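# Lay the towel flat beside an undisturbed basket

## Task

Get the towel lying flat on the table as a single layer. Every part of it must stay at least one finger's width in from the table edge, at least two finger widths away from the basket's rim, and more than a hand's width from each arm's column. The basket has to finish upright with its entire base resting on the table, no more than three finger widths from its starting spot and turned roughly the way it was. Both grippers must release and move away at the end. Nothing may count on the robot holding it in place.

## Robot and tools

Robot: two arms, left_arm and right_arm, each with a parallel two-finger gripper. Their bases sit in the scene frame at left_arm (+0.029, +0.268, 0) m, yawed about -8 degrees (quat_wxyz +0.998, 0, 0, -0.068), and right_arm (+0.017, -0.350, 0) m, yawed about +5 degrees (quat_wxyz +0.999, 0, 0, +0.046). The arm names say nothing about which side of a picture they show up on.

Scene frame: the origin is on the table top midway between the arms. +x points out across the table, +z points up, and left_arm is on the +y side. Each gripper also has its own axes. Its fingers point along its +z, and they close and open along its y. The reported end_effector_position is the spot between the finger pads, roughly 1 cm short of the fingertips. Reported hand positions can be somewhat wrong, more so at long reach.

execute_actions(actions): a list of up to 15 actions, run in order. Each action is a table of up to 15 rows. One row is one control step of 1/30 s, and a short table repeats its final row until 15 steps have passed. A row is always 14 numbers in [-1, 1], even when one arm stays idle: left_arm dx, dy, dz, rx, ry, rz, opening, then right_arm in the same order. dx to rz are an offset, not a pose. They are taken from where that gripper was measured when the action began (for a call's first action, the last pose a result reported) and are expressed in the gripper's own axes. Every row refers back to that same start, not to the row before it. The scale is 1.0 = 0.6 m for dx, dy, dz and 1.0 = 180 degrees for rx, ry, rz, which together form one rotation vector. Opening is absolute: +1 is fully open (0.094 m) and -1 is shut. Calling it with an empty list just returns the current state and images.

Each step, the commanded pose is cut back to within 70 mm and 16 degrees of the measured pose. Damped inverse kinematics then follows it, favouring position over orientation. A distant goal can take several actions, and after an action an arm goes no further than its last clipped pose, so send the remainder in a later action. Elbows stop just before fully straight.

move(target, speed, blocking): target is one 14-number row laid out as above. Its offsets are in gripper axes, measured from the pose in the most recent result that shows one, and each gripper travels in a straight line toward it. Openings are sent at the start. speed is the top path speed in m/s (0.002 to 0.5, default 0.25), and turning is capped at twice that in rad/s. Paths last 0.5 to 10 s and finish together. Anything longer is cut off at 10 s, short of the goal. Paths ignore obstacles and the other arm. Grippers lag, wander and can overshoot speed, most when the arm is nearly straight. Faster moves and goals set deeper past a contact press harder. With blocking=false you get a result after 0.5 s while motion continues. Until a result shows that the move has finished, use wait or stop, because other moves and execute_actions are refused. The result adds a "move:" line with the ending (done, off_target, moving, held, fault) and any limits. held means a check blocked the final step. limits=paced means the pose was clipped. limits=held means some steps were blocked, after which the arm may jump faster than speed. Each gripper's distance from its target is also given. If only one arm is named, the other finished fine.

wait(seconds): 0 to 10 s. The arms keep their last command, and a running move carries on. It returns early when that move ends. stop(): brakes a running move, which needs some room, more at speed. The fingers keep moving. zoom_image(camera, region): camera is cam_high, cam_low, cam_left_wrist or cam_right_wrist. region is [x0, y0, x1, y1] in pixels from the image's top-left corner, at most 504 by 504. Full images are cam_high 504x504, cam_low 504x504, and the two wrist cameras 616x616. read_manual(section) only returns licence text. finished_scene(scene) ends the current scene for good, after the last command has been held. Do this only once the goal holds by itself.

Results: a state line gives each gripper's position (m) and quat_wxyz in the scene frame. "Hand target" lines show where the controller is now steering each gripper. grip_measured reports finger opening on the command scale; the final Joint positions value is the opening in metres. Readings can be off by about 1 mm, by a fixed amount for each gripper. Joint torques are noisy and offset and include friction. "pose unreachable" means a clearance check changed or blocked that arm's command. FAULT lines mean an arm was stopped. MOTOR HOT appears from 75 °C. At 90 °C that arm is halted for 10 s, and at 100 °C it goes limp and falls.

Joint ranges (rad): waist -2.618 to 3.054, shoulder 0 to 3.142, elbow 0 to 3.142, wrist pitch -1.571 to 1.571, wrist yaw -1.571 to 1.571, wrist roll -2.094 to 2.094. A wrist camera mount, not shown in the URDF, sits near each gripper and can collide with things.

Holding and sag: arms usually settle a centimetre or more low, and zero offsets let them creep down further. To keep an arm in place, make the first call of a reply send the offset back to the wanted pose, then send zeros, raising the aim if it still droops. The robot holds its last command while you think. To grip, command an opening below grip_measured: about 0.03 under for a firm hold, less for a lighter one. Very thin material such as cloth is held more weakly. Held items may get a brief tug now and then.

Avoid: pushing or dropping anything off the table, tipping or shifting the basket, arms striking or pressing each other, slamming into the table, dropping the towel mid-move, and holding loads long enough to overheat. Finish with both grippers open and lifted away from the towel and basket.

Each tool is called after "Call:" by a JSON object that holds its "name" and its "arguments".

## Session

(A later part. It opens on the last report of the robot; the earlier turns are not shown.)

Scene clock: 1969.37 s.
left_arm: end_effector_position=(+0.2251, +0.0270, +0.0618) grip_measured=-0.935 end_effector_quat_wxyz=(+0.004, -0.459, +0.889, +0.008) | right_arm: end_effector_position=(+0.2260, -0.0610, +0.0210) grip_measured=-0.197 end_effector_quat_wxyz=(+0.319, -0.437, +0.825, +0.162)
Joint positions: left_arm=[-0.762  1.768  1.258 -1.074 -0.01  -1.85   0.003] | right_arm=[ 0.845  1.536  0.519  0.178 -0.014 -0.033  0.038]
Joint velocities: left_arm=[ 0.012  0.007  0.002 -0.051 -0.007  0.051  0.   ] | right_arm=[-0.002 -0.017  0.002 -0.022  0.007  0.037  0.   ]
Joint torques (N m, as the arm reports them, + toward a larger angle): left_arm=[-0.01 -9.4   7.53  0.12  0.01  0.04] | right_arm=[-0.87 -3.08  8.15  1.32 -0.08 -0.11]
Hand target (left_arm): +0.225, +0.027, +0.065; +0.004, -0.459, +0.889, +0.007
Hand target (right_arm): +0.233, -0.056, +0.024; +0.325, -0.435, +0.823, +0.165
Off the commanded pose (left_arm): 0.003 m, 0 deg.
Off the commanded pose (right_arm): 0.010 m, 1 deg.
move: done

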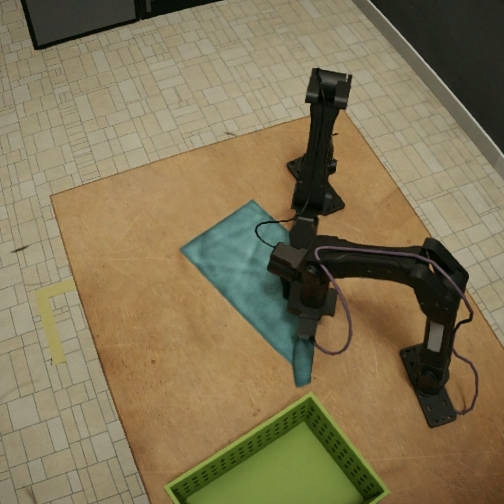

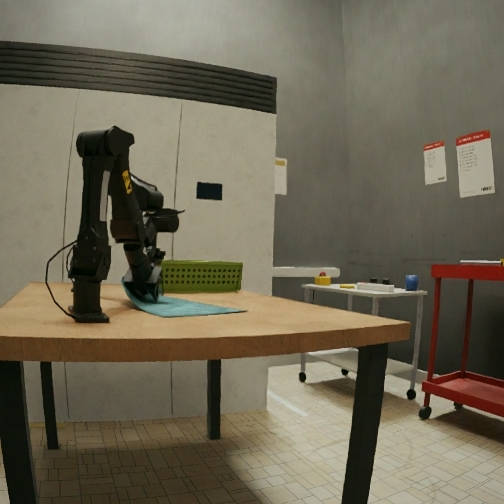

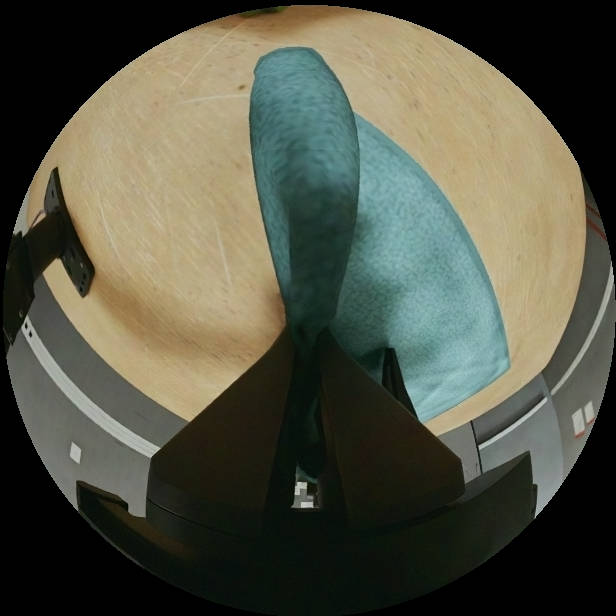

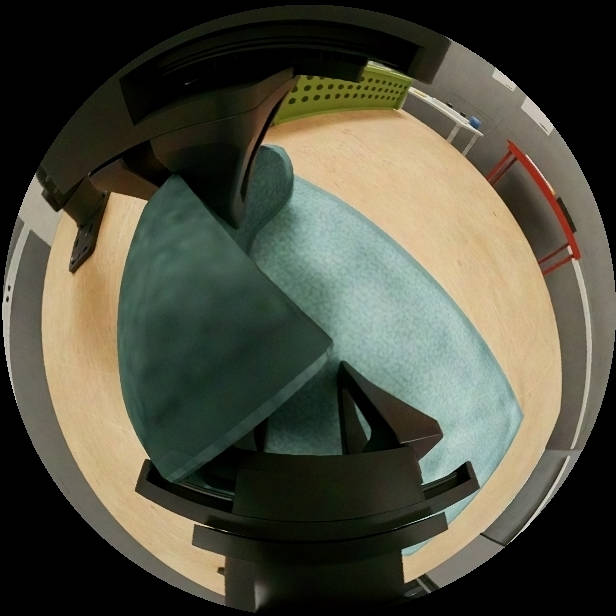

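Call:
{"name": "move", "arguments": {"target": [0,0,-0.005,0,0,0,-1, -0.008,0.0,0.0,0,0,-0.2,-0.2], "speed": 0.03}}

Scene clock: 1984.67 s.
left_arm: end_effector_position=(+0.2251, +0.0270, +0.0618) grip_measured=-0.935 end_effector_quat_wxyz=(+0.004, -0.459, +0.889, +0.008) | right_arm: end_effector_position=(+0.2266, -0.0542, +0.0266) grip_measured=-0.198 end_effector_quat_wxyz=(+0.366, -0.655, +0.657, +0.075)
Joint positions: left_arm=[-0.762  1.768  1.258 -1.074 -0.01  -1.85   0.003] | right_arm=[ 0.845  1.536  0.519  0.21  -0.034 -0.618  0.038]
Joint velocities: left_arm=[-0.002 -0.012  0.007  0.022  0.022  0.022  0.   ] | right_arm=[-0.007  0.002 -0.017 -0.007 -0.037  0.022  0.001]
Joint torques (N m, as the arm reports them, + toward a larger angle): left_arm=[ 0.08 -9.46  7.41  0.12 -0.01  0.05] | right_arm=[ 0.03 -4.48  7.48  0.9   0.19 -0.17]
Hand target (left_arm): +0.225, +0.027, +0.065; +0.004, -0.459, +0.889, +0.007
Hand target (right_arm): +0.228, -0.058, +0.024; -0.354, +0.661, -0.659, -0.061
Off the commanded pose (left_arm): 0.003 m, 0 deg.
Off the commanded pose (right_arm): 0.005 m, 3 deg.
move: off_target (right_arm; path cut at 10 s)

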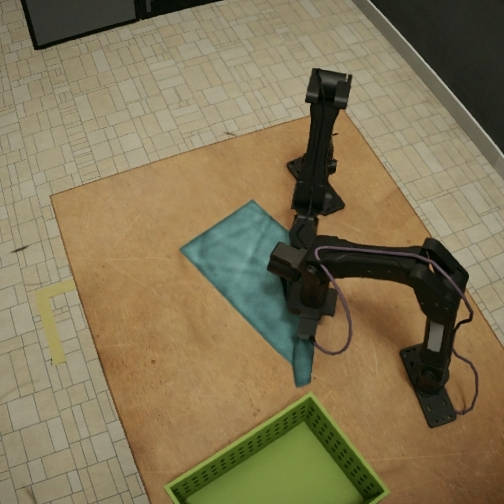

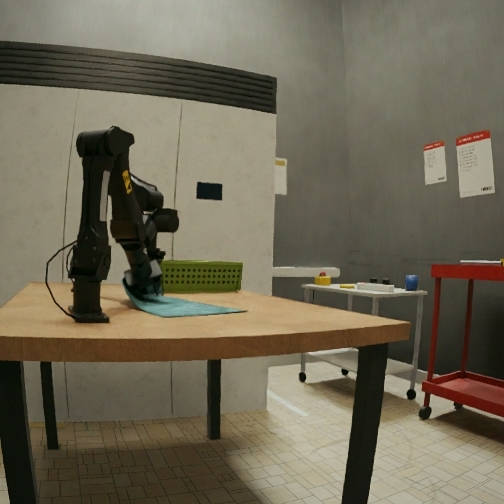

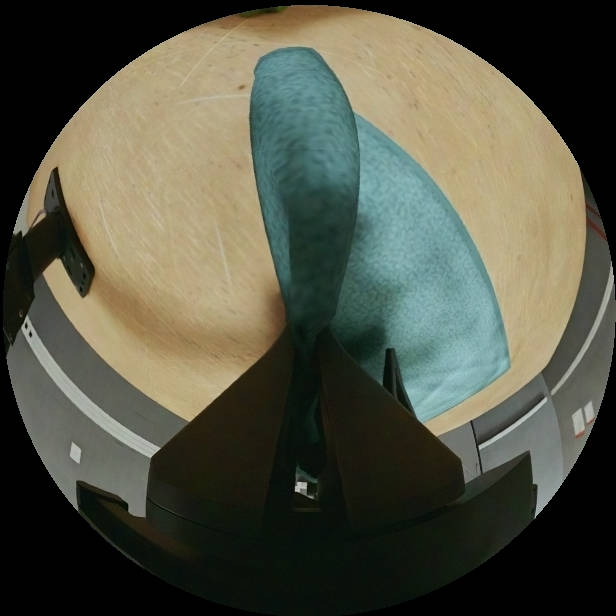

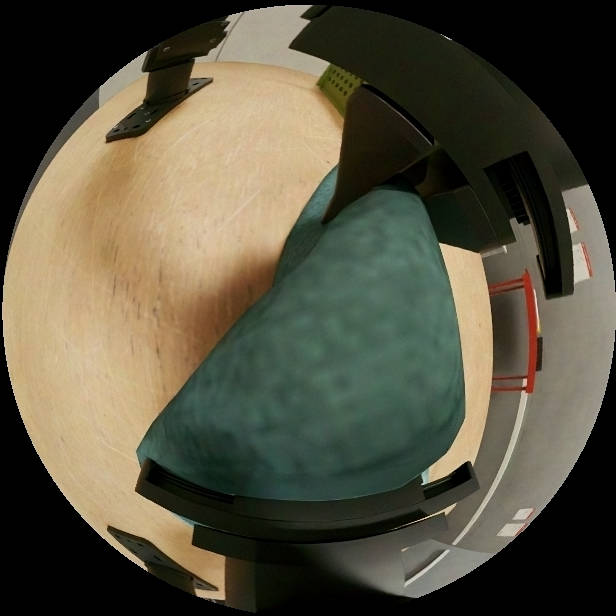

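Call:
{"name": "execute_actions", "arguments": {"actions": [[[0,0,-0.005,0,0,0,-1, 0,0,0,0,0,0,-0.6]],[[0,0,0,0,0,0,-1, 0,0,0,0,0,0,-1]],[[0,0,0,0,0,0,-1, 0,0,0,0,0,0,-1]]]}}

Scene clock: 1989.07 s.
left_arm: end_effector_position=(+0.2251, +0.0270, +0.0618) grip_measured=-0.935 end_effector_quat_wxyz=(+0.004, -0.459, +0.889, +0.008) | right_arm: end_effector_position=(+0.2266, -0.0538, +0.0269) grip_measured=-0.984 end_effector_quat_wxyz=(+0.367, -0.655, +0.656, +0.075)
Joint positions: left_arm=[-0.762  1.768  1.258 -1.074 -0.01  -1.85   0.003] | right_arm=[ 0.845  1.536  0.519  0.212 -0.035 -0.62   0.001]
Joint velocities: left_arm=[-0.007 -0.007 -0.017 -0.007 -0.066  0.007 -0.   ] | right_arm=[-0.002 -0.002  0.007  0.022 -0.007 -0.022  0.   ]
Joint torques (N m, as the arm reports them, + toward a larger angle): left_arm=[-0.07 -9.21  6.66  0.24 -0.01  0.03] | right_arm=[ 0.01 -4.55  5.89  1.31 -0.01 -0.01]
Hand target (left_arm): +0.225, +0.027, +0.062; +0.004, -0.459, +0.889, +0.008
Hand target (right_arm): +0.227, -0.054, +0.027; -0.367, +0.655, -0.656, -0.075
Off the commanded pose (left_arm): 0.000 m, 0 deg.
Off the commanded pose (right_arm): 0.000 m, 0 deg.

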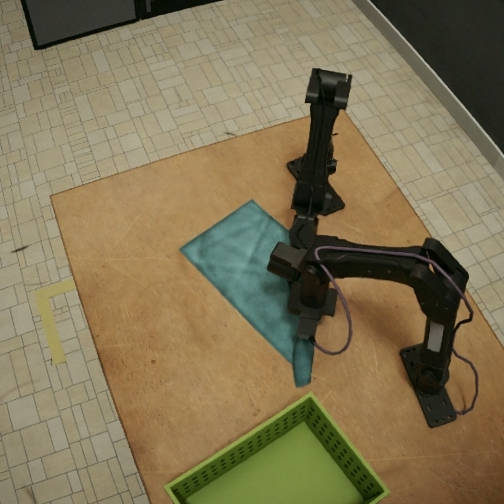

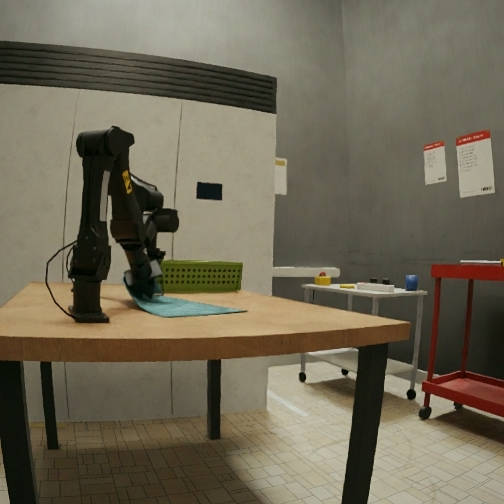

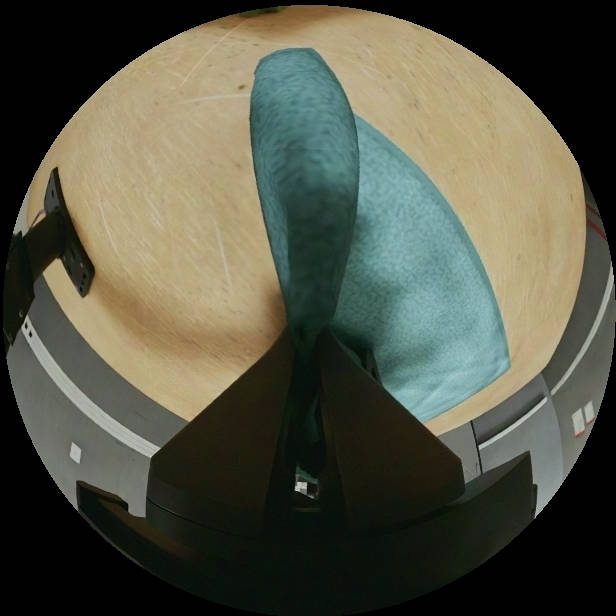

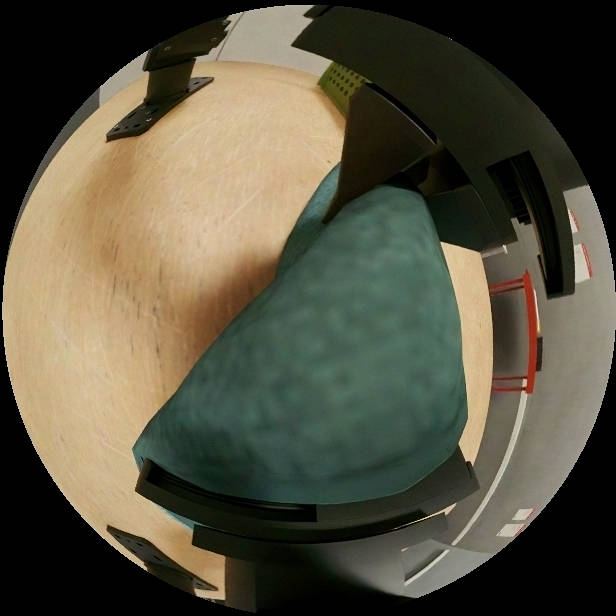

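Call:
{"name": "execute_actions", "arguments": {"actions": [[[0,0,-0.005,0,0,0,-0.7, 0,0,0,0,0,0,-1]],[[0,0,0,0,0,0,-0.3, 0,0,0,0,0,0,-1]]]}}

Call:
{"name": "move", "arguments": {"target": [-0.03,0,-0.14,0,0,0,-0.3, 0,0,0,0,0,0,-1], "speed": 0.08}}

Scene clock: 1992.57 s.
left_arm: end_effector_position=(+0.2251, +0.0270, +0.0618) grip_measured=-0.302 end_effector_quat_wxyz=(+0.004, -0.459, +0.889, +0.008) | right_arm: end_effector_position=(+0.2266, -0.0538, +0.0269) grip_measured=-0.984 end_effector_quat_wxyz=(+0.367, -0.655, +0.656, +0.075)
Joint positions: left_arm=[-0.762  1.768  1.258 -1.074 -0.01  -1.85   0.033] | right_arm=[ 0.845  1.536  0.519  0.212 -0.035 -0.62   0.001]
Joint velocities: left_arm=[ 0.002 -0.002 -0.022  0.022  0.037 -0.022 -0.   ] | right_arm=[-0.007 -0.002 -0.012 -0.007  0.051  0.051  0.001]
Joint torques (N m, as the arm reports them, + toward a larger angle): left_arm=[-0.14 -9.17  6.69  0.21  0.    0.03] | right_arm=[-0.01 -4.55  5.88  1.31 -0.01 -0.01]
Hand target (left_arm): +0.225, +0.027, +0.062; +0.004, -0.459, +0.889, +0.008
Hand target (right_arm): +0.227, -0.054, +0.027; -0.367, +0.655, -0.656, -0.075
Off the commanded pose (left_arm): 0.000 m, 0 deg.
Off the commanded pose (right_arm): 0.000 m, 0 deg.

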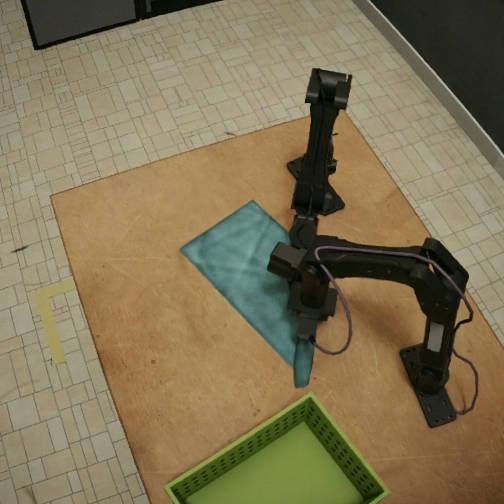

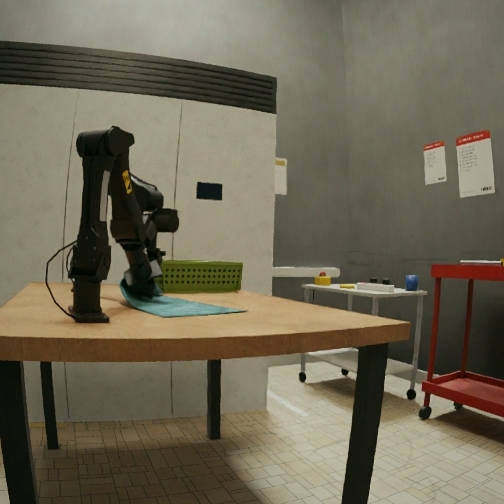

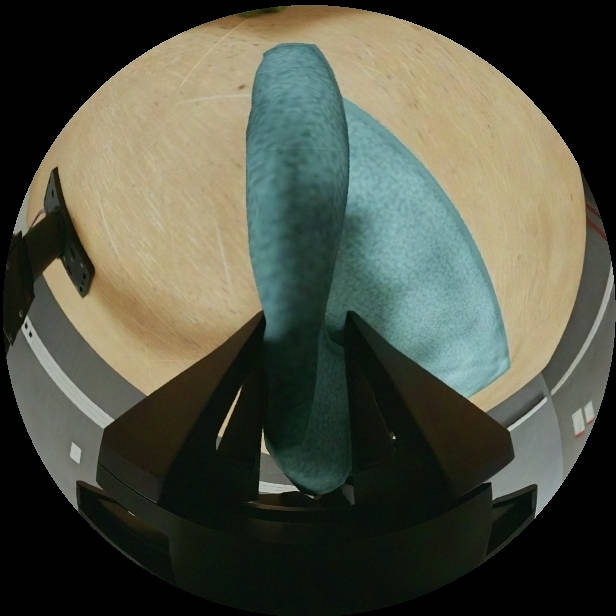

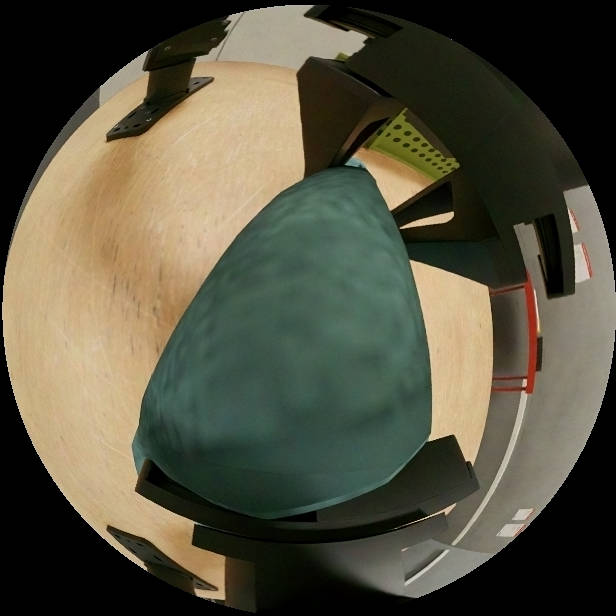

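Scene clock: 1994.20 s.
left_arm: end_effector_position=(+0.2328, +0.0409, +0.1347) grip_measured=-0.302 end_effector_quat_wxyz=(+0.000, -0.460, +0.888, +0.019) | right_arm: end_effector_position=(+0.2266, -0.0538, +0.0269) grip_measured=-0.984 end_effector_quat_wxyz=(+0.367, -0.655, +0.656, +0.075)
Joint positions: left_arm=[-0.713  1.733  1.508 -1.381 -0.01  -1.804  0.033] | right_arm=[ 0.845  1.536  0.519  0.212 -0.035 -0.62   0.001]
Joint velocities: left_arm=[-0.027 -0.002  0.007  0.022  0.037  0.007  0.001] | right_arm=[ 0.002  0.017  0.002 -0.022 -0.022 -0.007 -0.   ]
Joint torques (N m, as the arm reports them, + toward a larger angle): left_arm=[  0.63 -10.27   9.45   0.     0.     0.17] | right_arm=[ 0.   -4.55  5.88  1.31 -0.01 -0.01]
Hand target (left_arm): +0.236, +0.041, +0.146; +0.004, -0.458, +0.889, +0.008
Hand target (right_arm): +0.227, -0.054, +0.027; -0.367, +0.655, -0.656, -0.075
Off the commanded pose (left_arm): 0.012 m, 1 deg.
Off the commanded pose (right_arm): 0.000 m, 0 deg.
move: off_target (left_arm)

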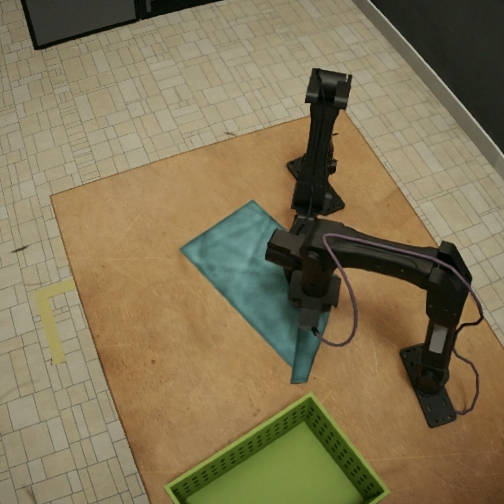

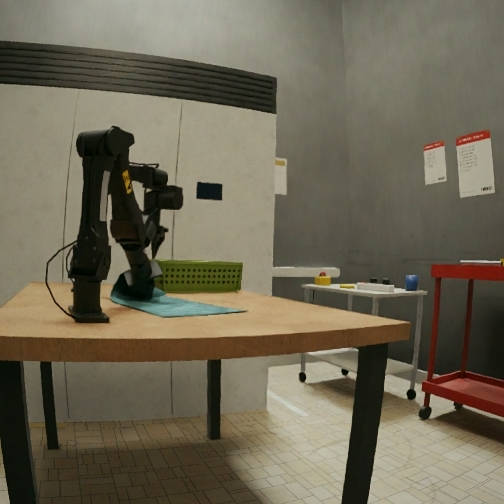

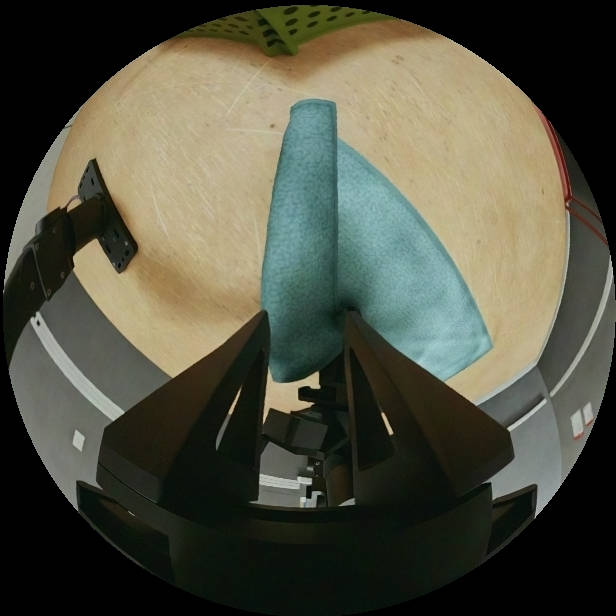

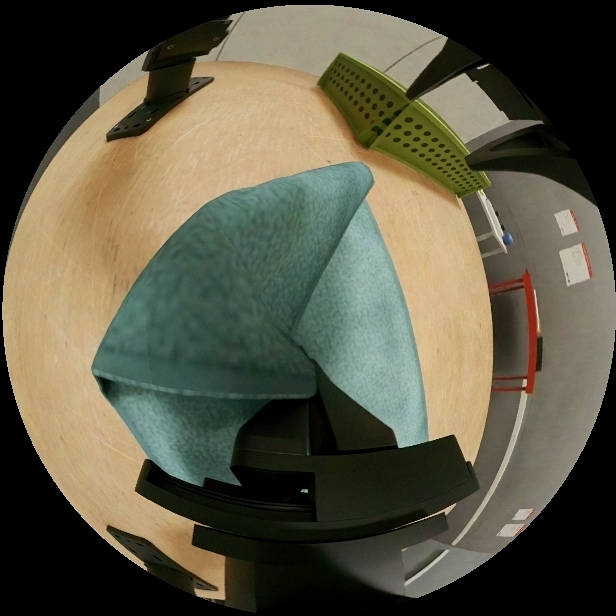

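Call:
{"name": "move", "arguments": {"target": [0,0.05,-0.1,0,0,0,-0.3, -0.027,0.027,-0.1,0,0,-0.15,-1], "speed": 0.06}}

Scene clock: 2062.77 s.
left_arm: end_effector_position=(+0.2119, +0.0581, +0.1852) grip_measured=-0.302 end_effector_quat_wxyz=(+0.002, -0.459, +0.888, +0.012) | right_arm: end_effector_position=(+0.1902, -0.0735, +0.0661) grip_measured=-0.984 end_effector_quat_wxyz=(-0.365, +0.790, -0.492, +0.011)
Joint positions: left_arm=[-0.729  1.639  1.604 -1.559 -0.01  -1.818  0.033] | right_arm=[ 0.932  1.248  0.508 -0.084  0.027 -1.014  0.001]
Joint velocities: left_arm=[-0.007  0.002  0.017 -0.081  0.037  0.051  0.   ] | right_arm=[-0.017  0.002  0.007 -0.066  0.007 -0.007  0.   ]
Joint torques (N m, as the arm reports them, + toward a larger angle): left_arm=[-0.5  -9.01  8.96  0.06  0.   -0.08] | right_arm=[ 0.87 -5.3   6.63  1.2   0.04 -0.07]
Hand target (left_arm): +0.210, +0.057, +0.195; +0.004, -0.460, +0.888, +0.001
Hand target (right_arm): +0.187, -0.073, +0.073; -0.374, +0.790, -0.485, +0.012
Off the commanded pose (left_arm): 0.011 m, 1 deg.
Off the commanded pose (right_arm): 0.008 m, 1 deg.
joint sent to its limit (left arm) — the command would take joint 4 (wrist pitch) past its lower limit, so that joint was sent only as far as its limit.
move: off_target (left_arm)

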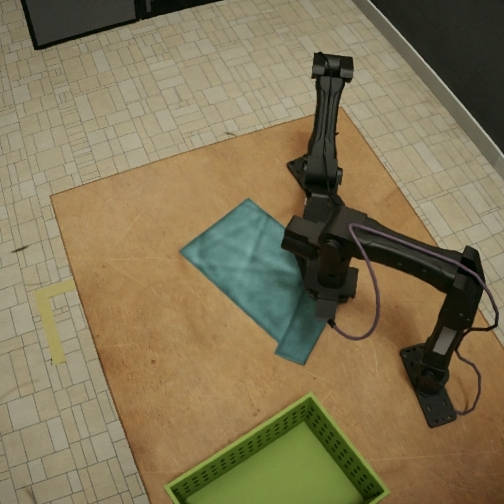

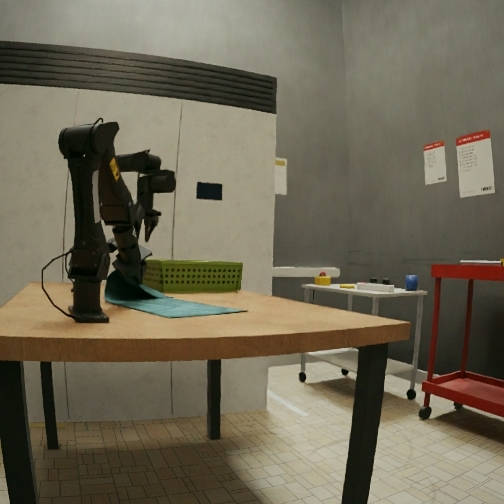

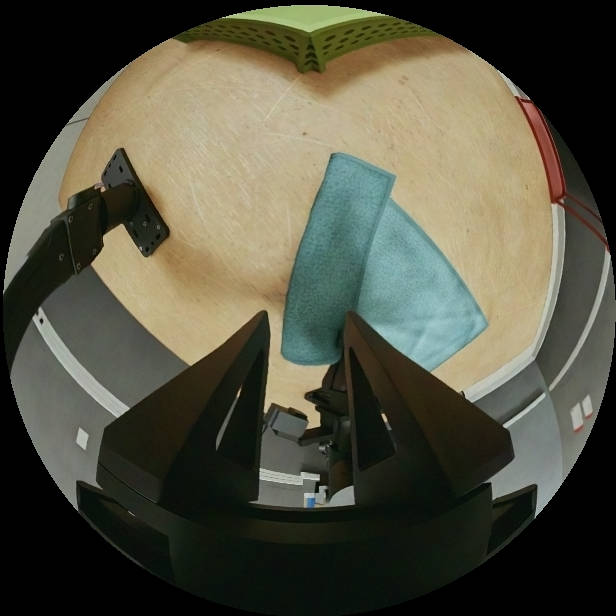

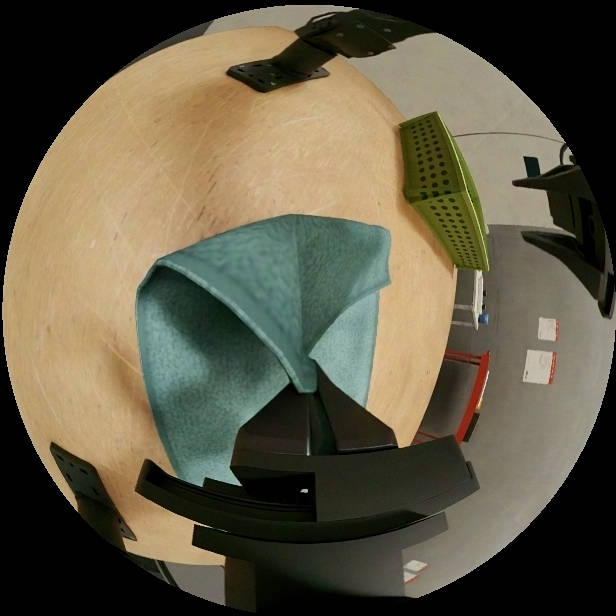

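Call:
{"name": "move", "arguments": {"target": [-0.19,-0.03,0.0,0,0,0,-0.3, -0.173,-0.06,0.02,0,0,-0.13,-1], "speed": 0.07}}

Scene clock: 2078.07 s.
left_arm: end_effector_position=(+0.2841, +0.1410, +0.1814) grip_measured=-0.302 end_effector_quat_wxyz=(-0.006, -0.462, +0.887, +0.017) | right_arm: end_effector_position=(+0.1698, +0.0167, +0.1072) grip_measured=-0.984 end_effector_quat_wxyz=(-0.351, +0.873, -0.328, +0.080)
Joint positions: left_arm=[-0.337  1.673  1.626 -1.56  -0.01  -1.432  0.033] | right_arm=[ 1.162  1.491  0.888 -0.249  0.177 -1.236  0.001]
Joint velocities: left_arm=[ 0.002 -0.002  0.002  0.051 -0.081 -0.037 -0.001] | right_arm=[ 0.027 -0.012 -0.012 -0.051  0.007  0.007 -0.   ]
Joint torques (N m, as the arm reports them, + toward a larger angle): left_arm=[ 0.5  -7.01  9.44  0.14 -0.08  0.14] | right_arm=[ 0.78 -4.35 10.    1.22  0.16 -0.05]
Hand target (left_arm): +0.291, +0.141, +0.185; +0.001, -0.459, +0.888, +0.014
Hand target (right_arm): +0.169, +0.024, +0.114; -0.356, +0.873, -0.323, +0.082
Off the commanded pose (left_arm): 0.010 m, 1 deg.
Off the commanded pose (right_arm): 0.010 m, 1 deg.
move: done

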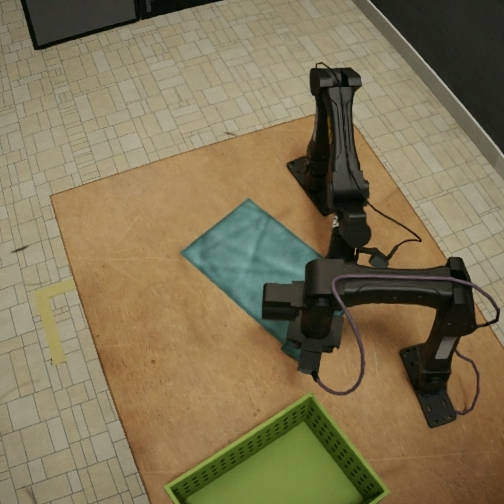

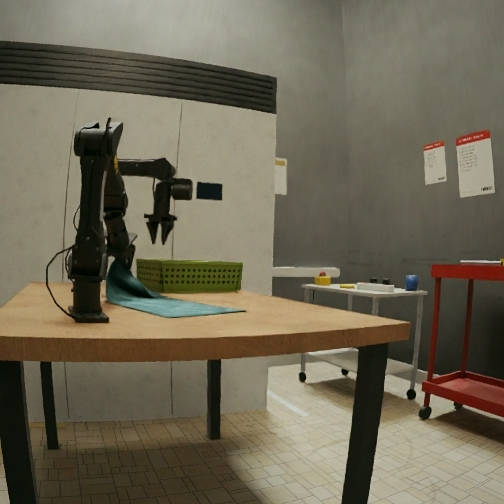

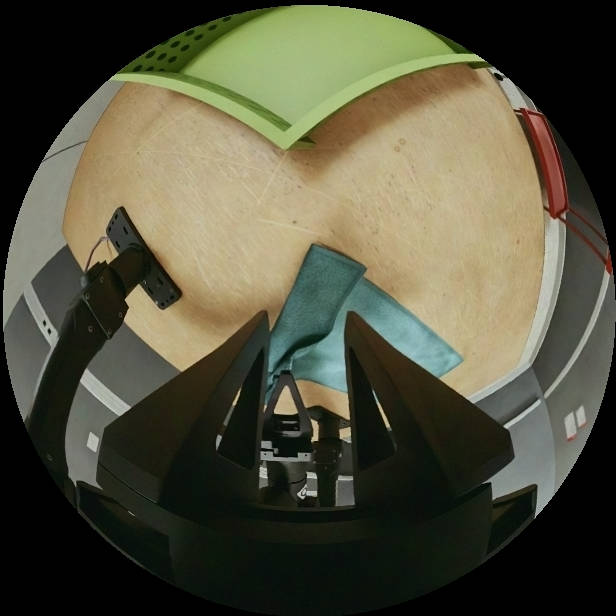

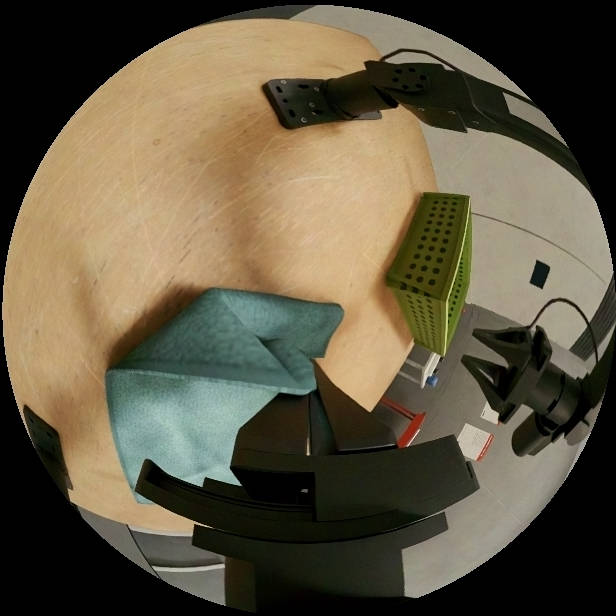

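Call:
{"name": "move", "arguments": {"target": [0,0,0.0,0,0,0,-0.3, -0.138,-0.02,0.03,0,0,-0.12,-1], "speed": 0.07}}

Scene clock: 2090.90 s.
left_arm: end_effector_position=(+0.2841, +0.1410, +0.1814) grip_measured=-0.302 end_effector_quat_wxyz=(-0.006, -0.460, +0.888, +0.017) | right_arm: end_effector_position=(+0.1208, +0.0776, +0.1016) grip_measured=-0.984 end_effector_quat_wxyz=(-0.323, +0.922, -0.164, +0.139)
Joint positions: left_arm=[-0.337  1.673  1.626 -1.56  -0.01  -1.429  0.033] | right_arm=[ 1.359  1.697  1.094 -0.304  0.298 -1.443  0.001]
Joint velocities: left_arm=[ 0.007  0.007  0.012 -0.081  0.051 -0.066  0.   ] | right_arm=[ 0.007 -0.007 -0.012 -0.007 -0.007  0.007  0.001]
Joint torques (N m, as the arm reports them, + toward a larger angle): left_arm=[ 0.15 -8.18  6.9   0.21 -0.01 -0.03] | right_arm=[ 0.54 -6.17 10.01  1.11  0.16  0.  ]
Hand target (left_arm): +0.284, +0.141, +0.181; -0.006, -0.461, +0.887, +0.017
Hand target (right_arm): +0.119, +0.085, +0.109; -0.330, +0.919, -0.160, +0.142
Off the commanded pose (left_arm): 0.000 m, 0 deg.
Off the commanded pose (right_arm): 0.011 m, 1 deg.
move: off_target (right_arm)

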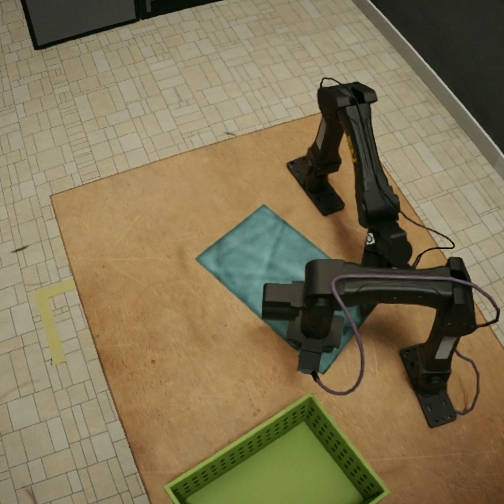

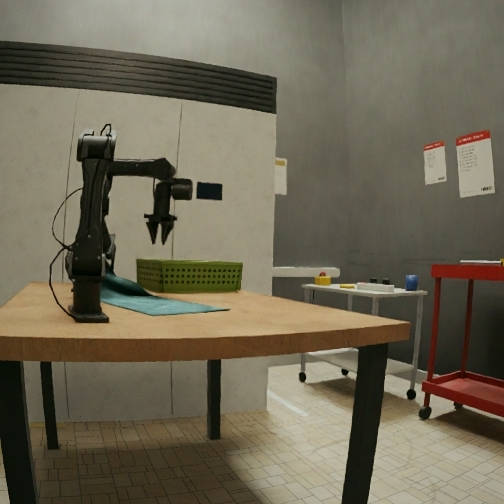

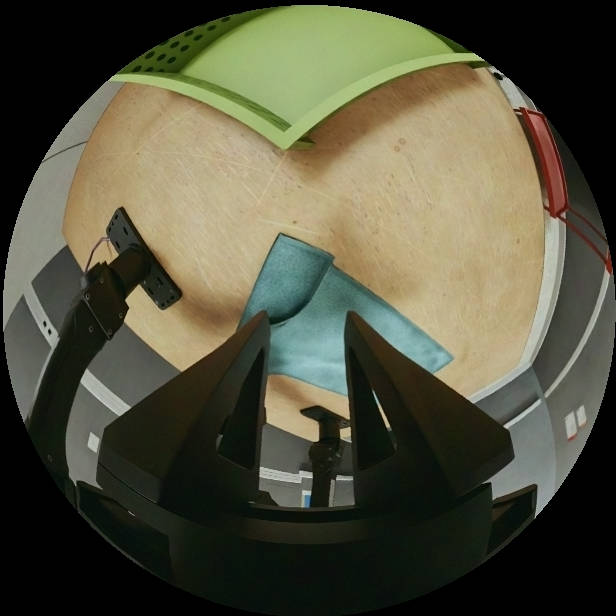

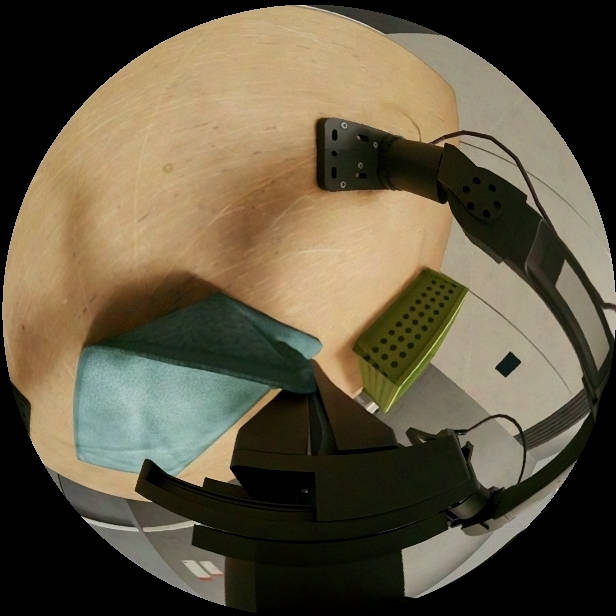

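Call:
{"name": "move", "arguments": {"target": [0,0,0.0,0,0,0,-0.3, 0.204,-0.149,-0.24,0,0,0,-1], "speed": 0.08}}

Scene clock: 2101.27 s.
left_arm: end_effector_position=(+0.2841, +0.1410, +0.1814) grip_measured=-0.302 end_effector_quat_wxyz=(-0.006, -0.460, +0.888, +0.017) | right_arm: end_effector_position=(+0.1977, +0.0191, +0.2711) grip_measured=-0.984 end_effector_quat_wxyz=(-0.306, +0.927, -0.162, +0.143)
Joint positions: left_arm=[-0.337  1.673  1.626 -1.56  -0.01  -1.429  0.033] | right_arm=[ 1.08   1.559  1.646 -0.979  0.134 -1.671  0.001]
Joint velocities: left_arm=[ 0.002 -0.012  0.002  0.007  0.037  0.066  0.001] | right_arm=[-0.012 -0.002  0.002 -0.022 -0.022  0.066  0.   ]
Joint torques (N m, as the arm reports them, + toward a larger angle): left_arm=[-0.02 -8.07  6.63  0.2  -0.01  0.04] | right_arm=[-0.72 -6.63  9.91  1.2  -0.18  0.04]
Hand target (left_arm): +0.284, +0.141, +0.181; -0.006, -0.460, +0.888, +0.017
Hand target (right_arm): +0.199, +0.018, +0.286; -0.323, +0.921, -0.163, +0.143
Off the commanded pose (left_arm): 0.000 m, 0 deg.
Off the commanded pose (right_arm): 0.015 m, 2 deg.
move: off_target (right_arm)

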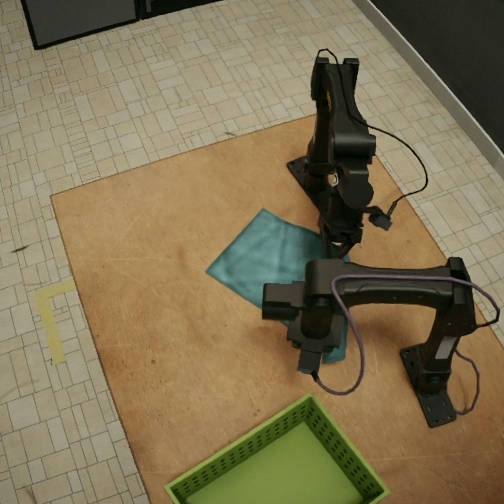

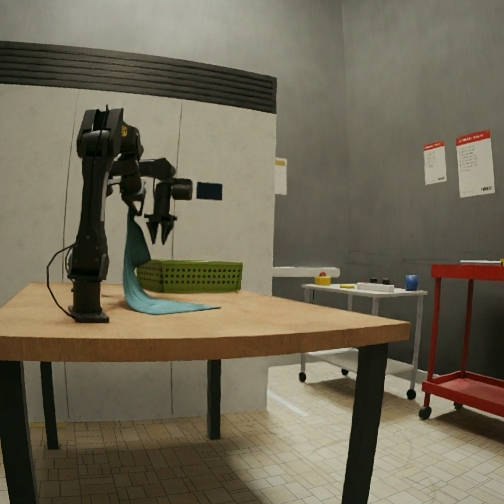

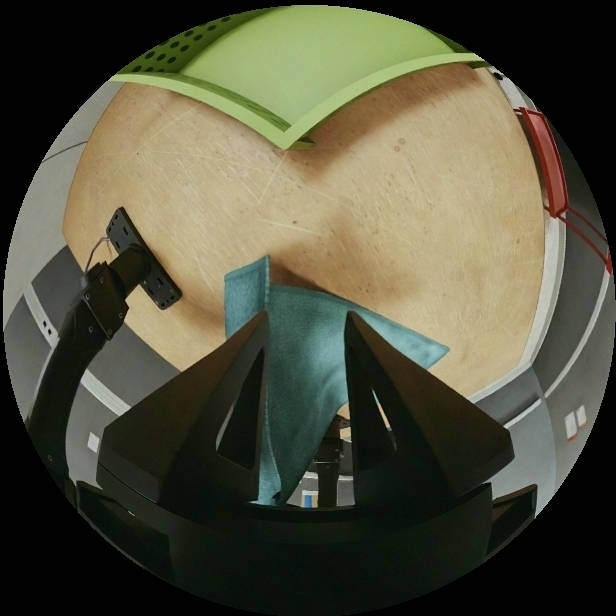

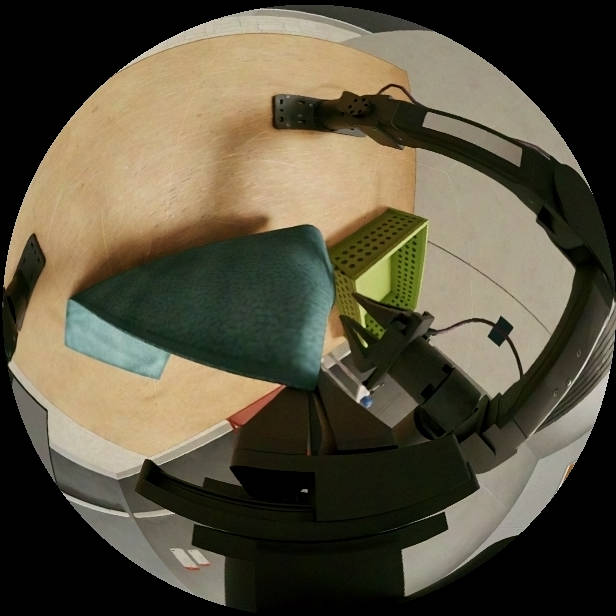

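Call:
{"name": "move", "arguments": {"target": [0,0,0.0,0,0,0,-0.3, 0.08,-0.06,-0.12,0,0,0,-1], "speed": 0.08}}

Scene clock: 2123.53 s.
left_arm: end_effector_position=(+0.2841, +0.1410, +0.1814) grip_measured=-0.302 end_effector_quat_wxyz=(-0.006, -0.460, +0.888, +0.017) | right_arm: end_effector_position=(+0.2210, -0.0093, +0.3508) grip_measured=-0.984 end_effector_quat_wxyz=(-0.297, +0.930, -0.161, +0.146)
Joint positions: left_arm=[-0.337  1.673  1.626 -1.56  -0.01  -1.429  0.033] | right_arm=[ 0.972  1.691  2.161 -1.369  0.075 -1.763  0.001]
Joint velocities: left_arm=[-0.002  0.017 -0.012  0.007  0.022 -0.037 -0.001] | right_arm=[ 0.017 -0.002 -0.002 -0.066 -0.051 -0.125 -0.002]
Joint torques (N m, as the arm reports them, + toward a larger angle): left_arm=[-0.02 -8.13  6.73  0.21 -0.03  0.06] | right_arm=[-0.75 -5.33  8.72  1.15 -0.07 -0.07]
Hand target (left_arm): +0.284, +0.141, +0.181; -0.006, -0.460, +0.888, +0.017
Hand target (right_arm): +0.223, -0.009, +0.357; -0.306, +0.927, -0.162, +0.144
Off the commanded pose (left_arm): 0.000 m, 0 deg.
Off the commanded pose (right_arm): 0.006 m, 1 deg.
move: done

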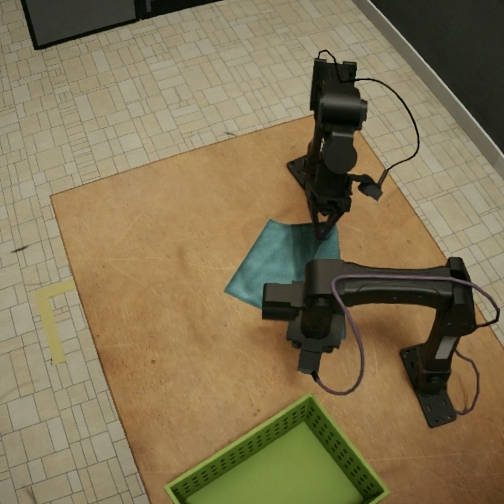

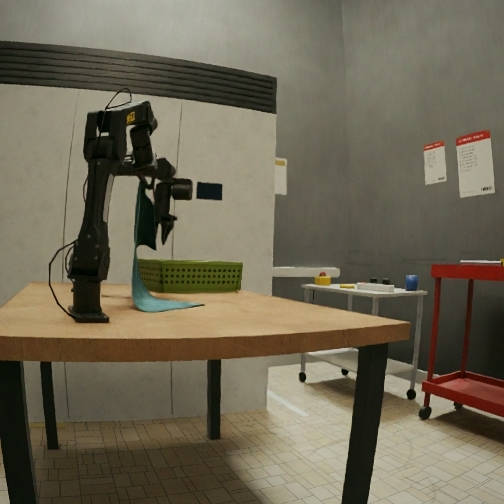

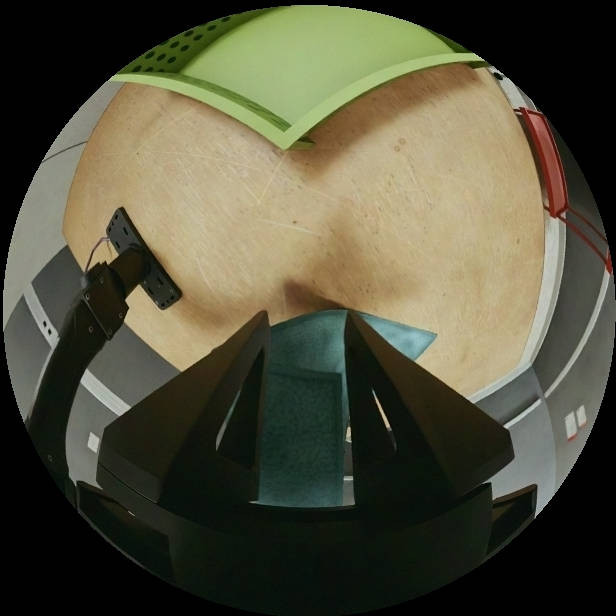

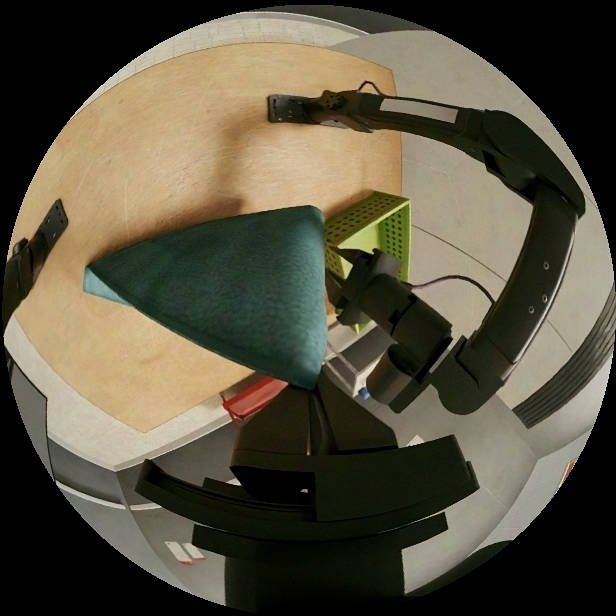

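Call:
{"name": "zoom_image", "arguments": {"camera": "cam_low", "region": [70, 130, 270, 330]}}

Call:
{"name": "zoom_image", "arguments": {"camera": "cam_left_wrist", "region": [180, 260, 460, 540]}}

Region (70, 130, 270, 330) of cam_low's 504x504 image, scaled by 2.520, with more detail than that image has.

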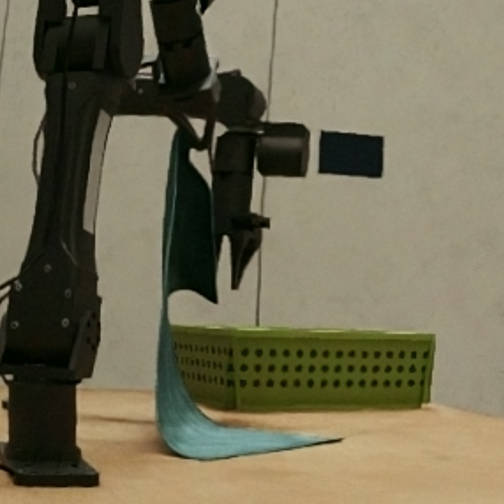

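Region (180, 260, 460, 540) of cam_left_wrist's 616x616 image, scaled by 1.800, with more detail than that image has.

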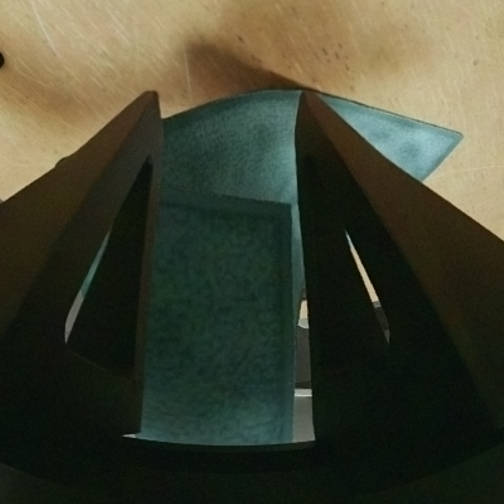

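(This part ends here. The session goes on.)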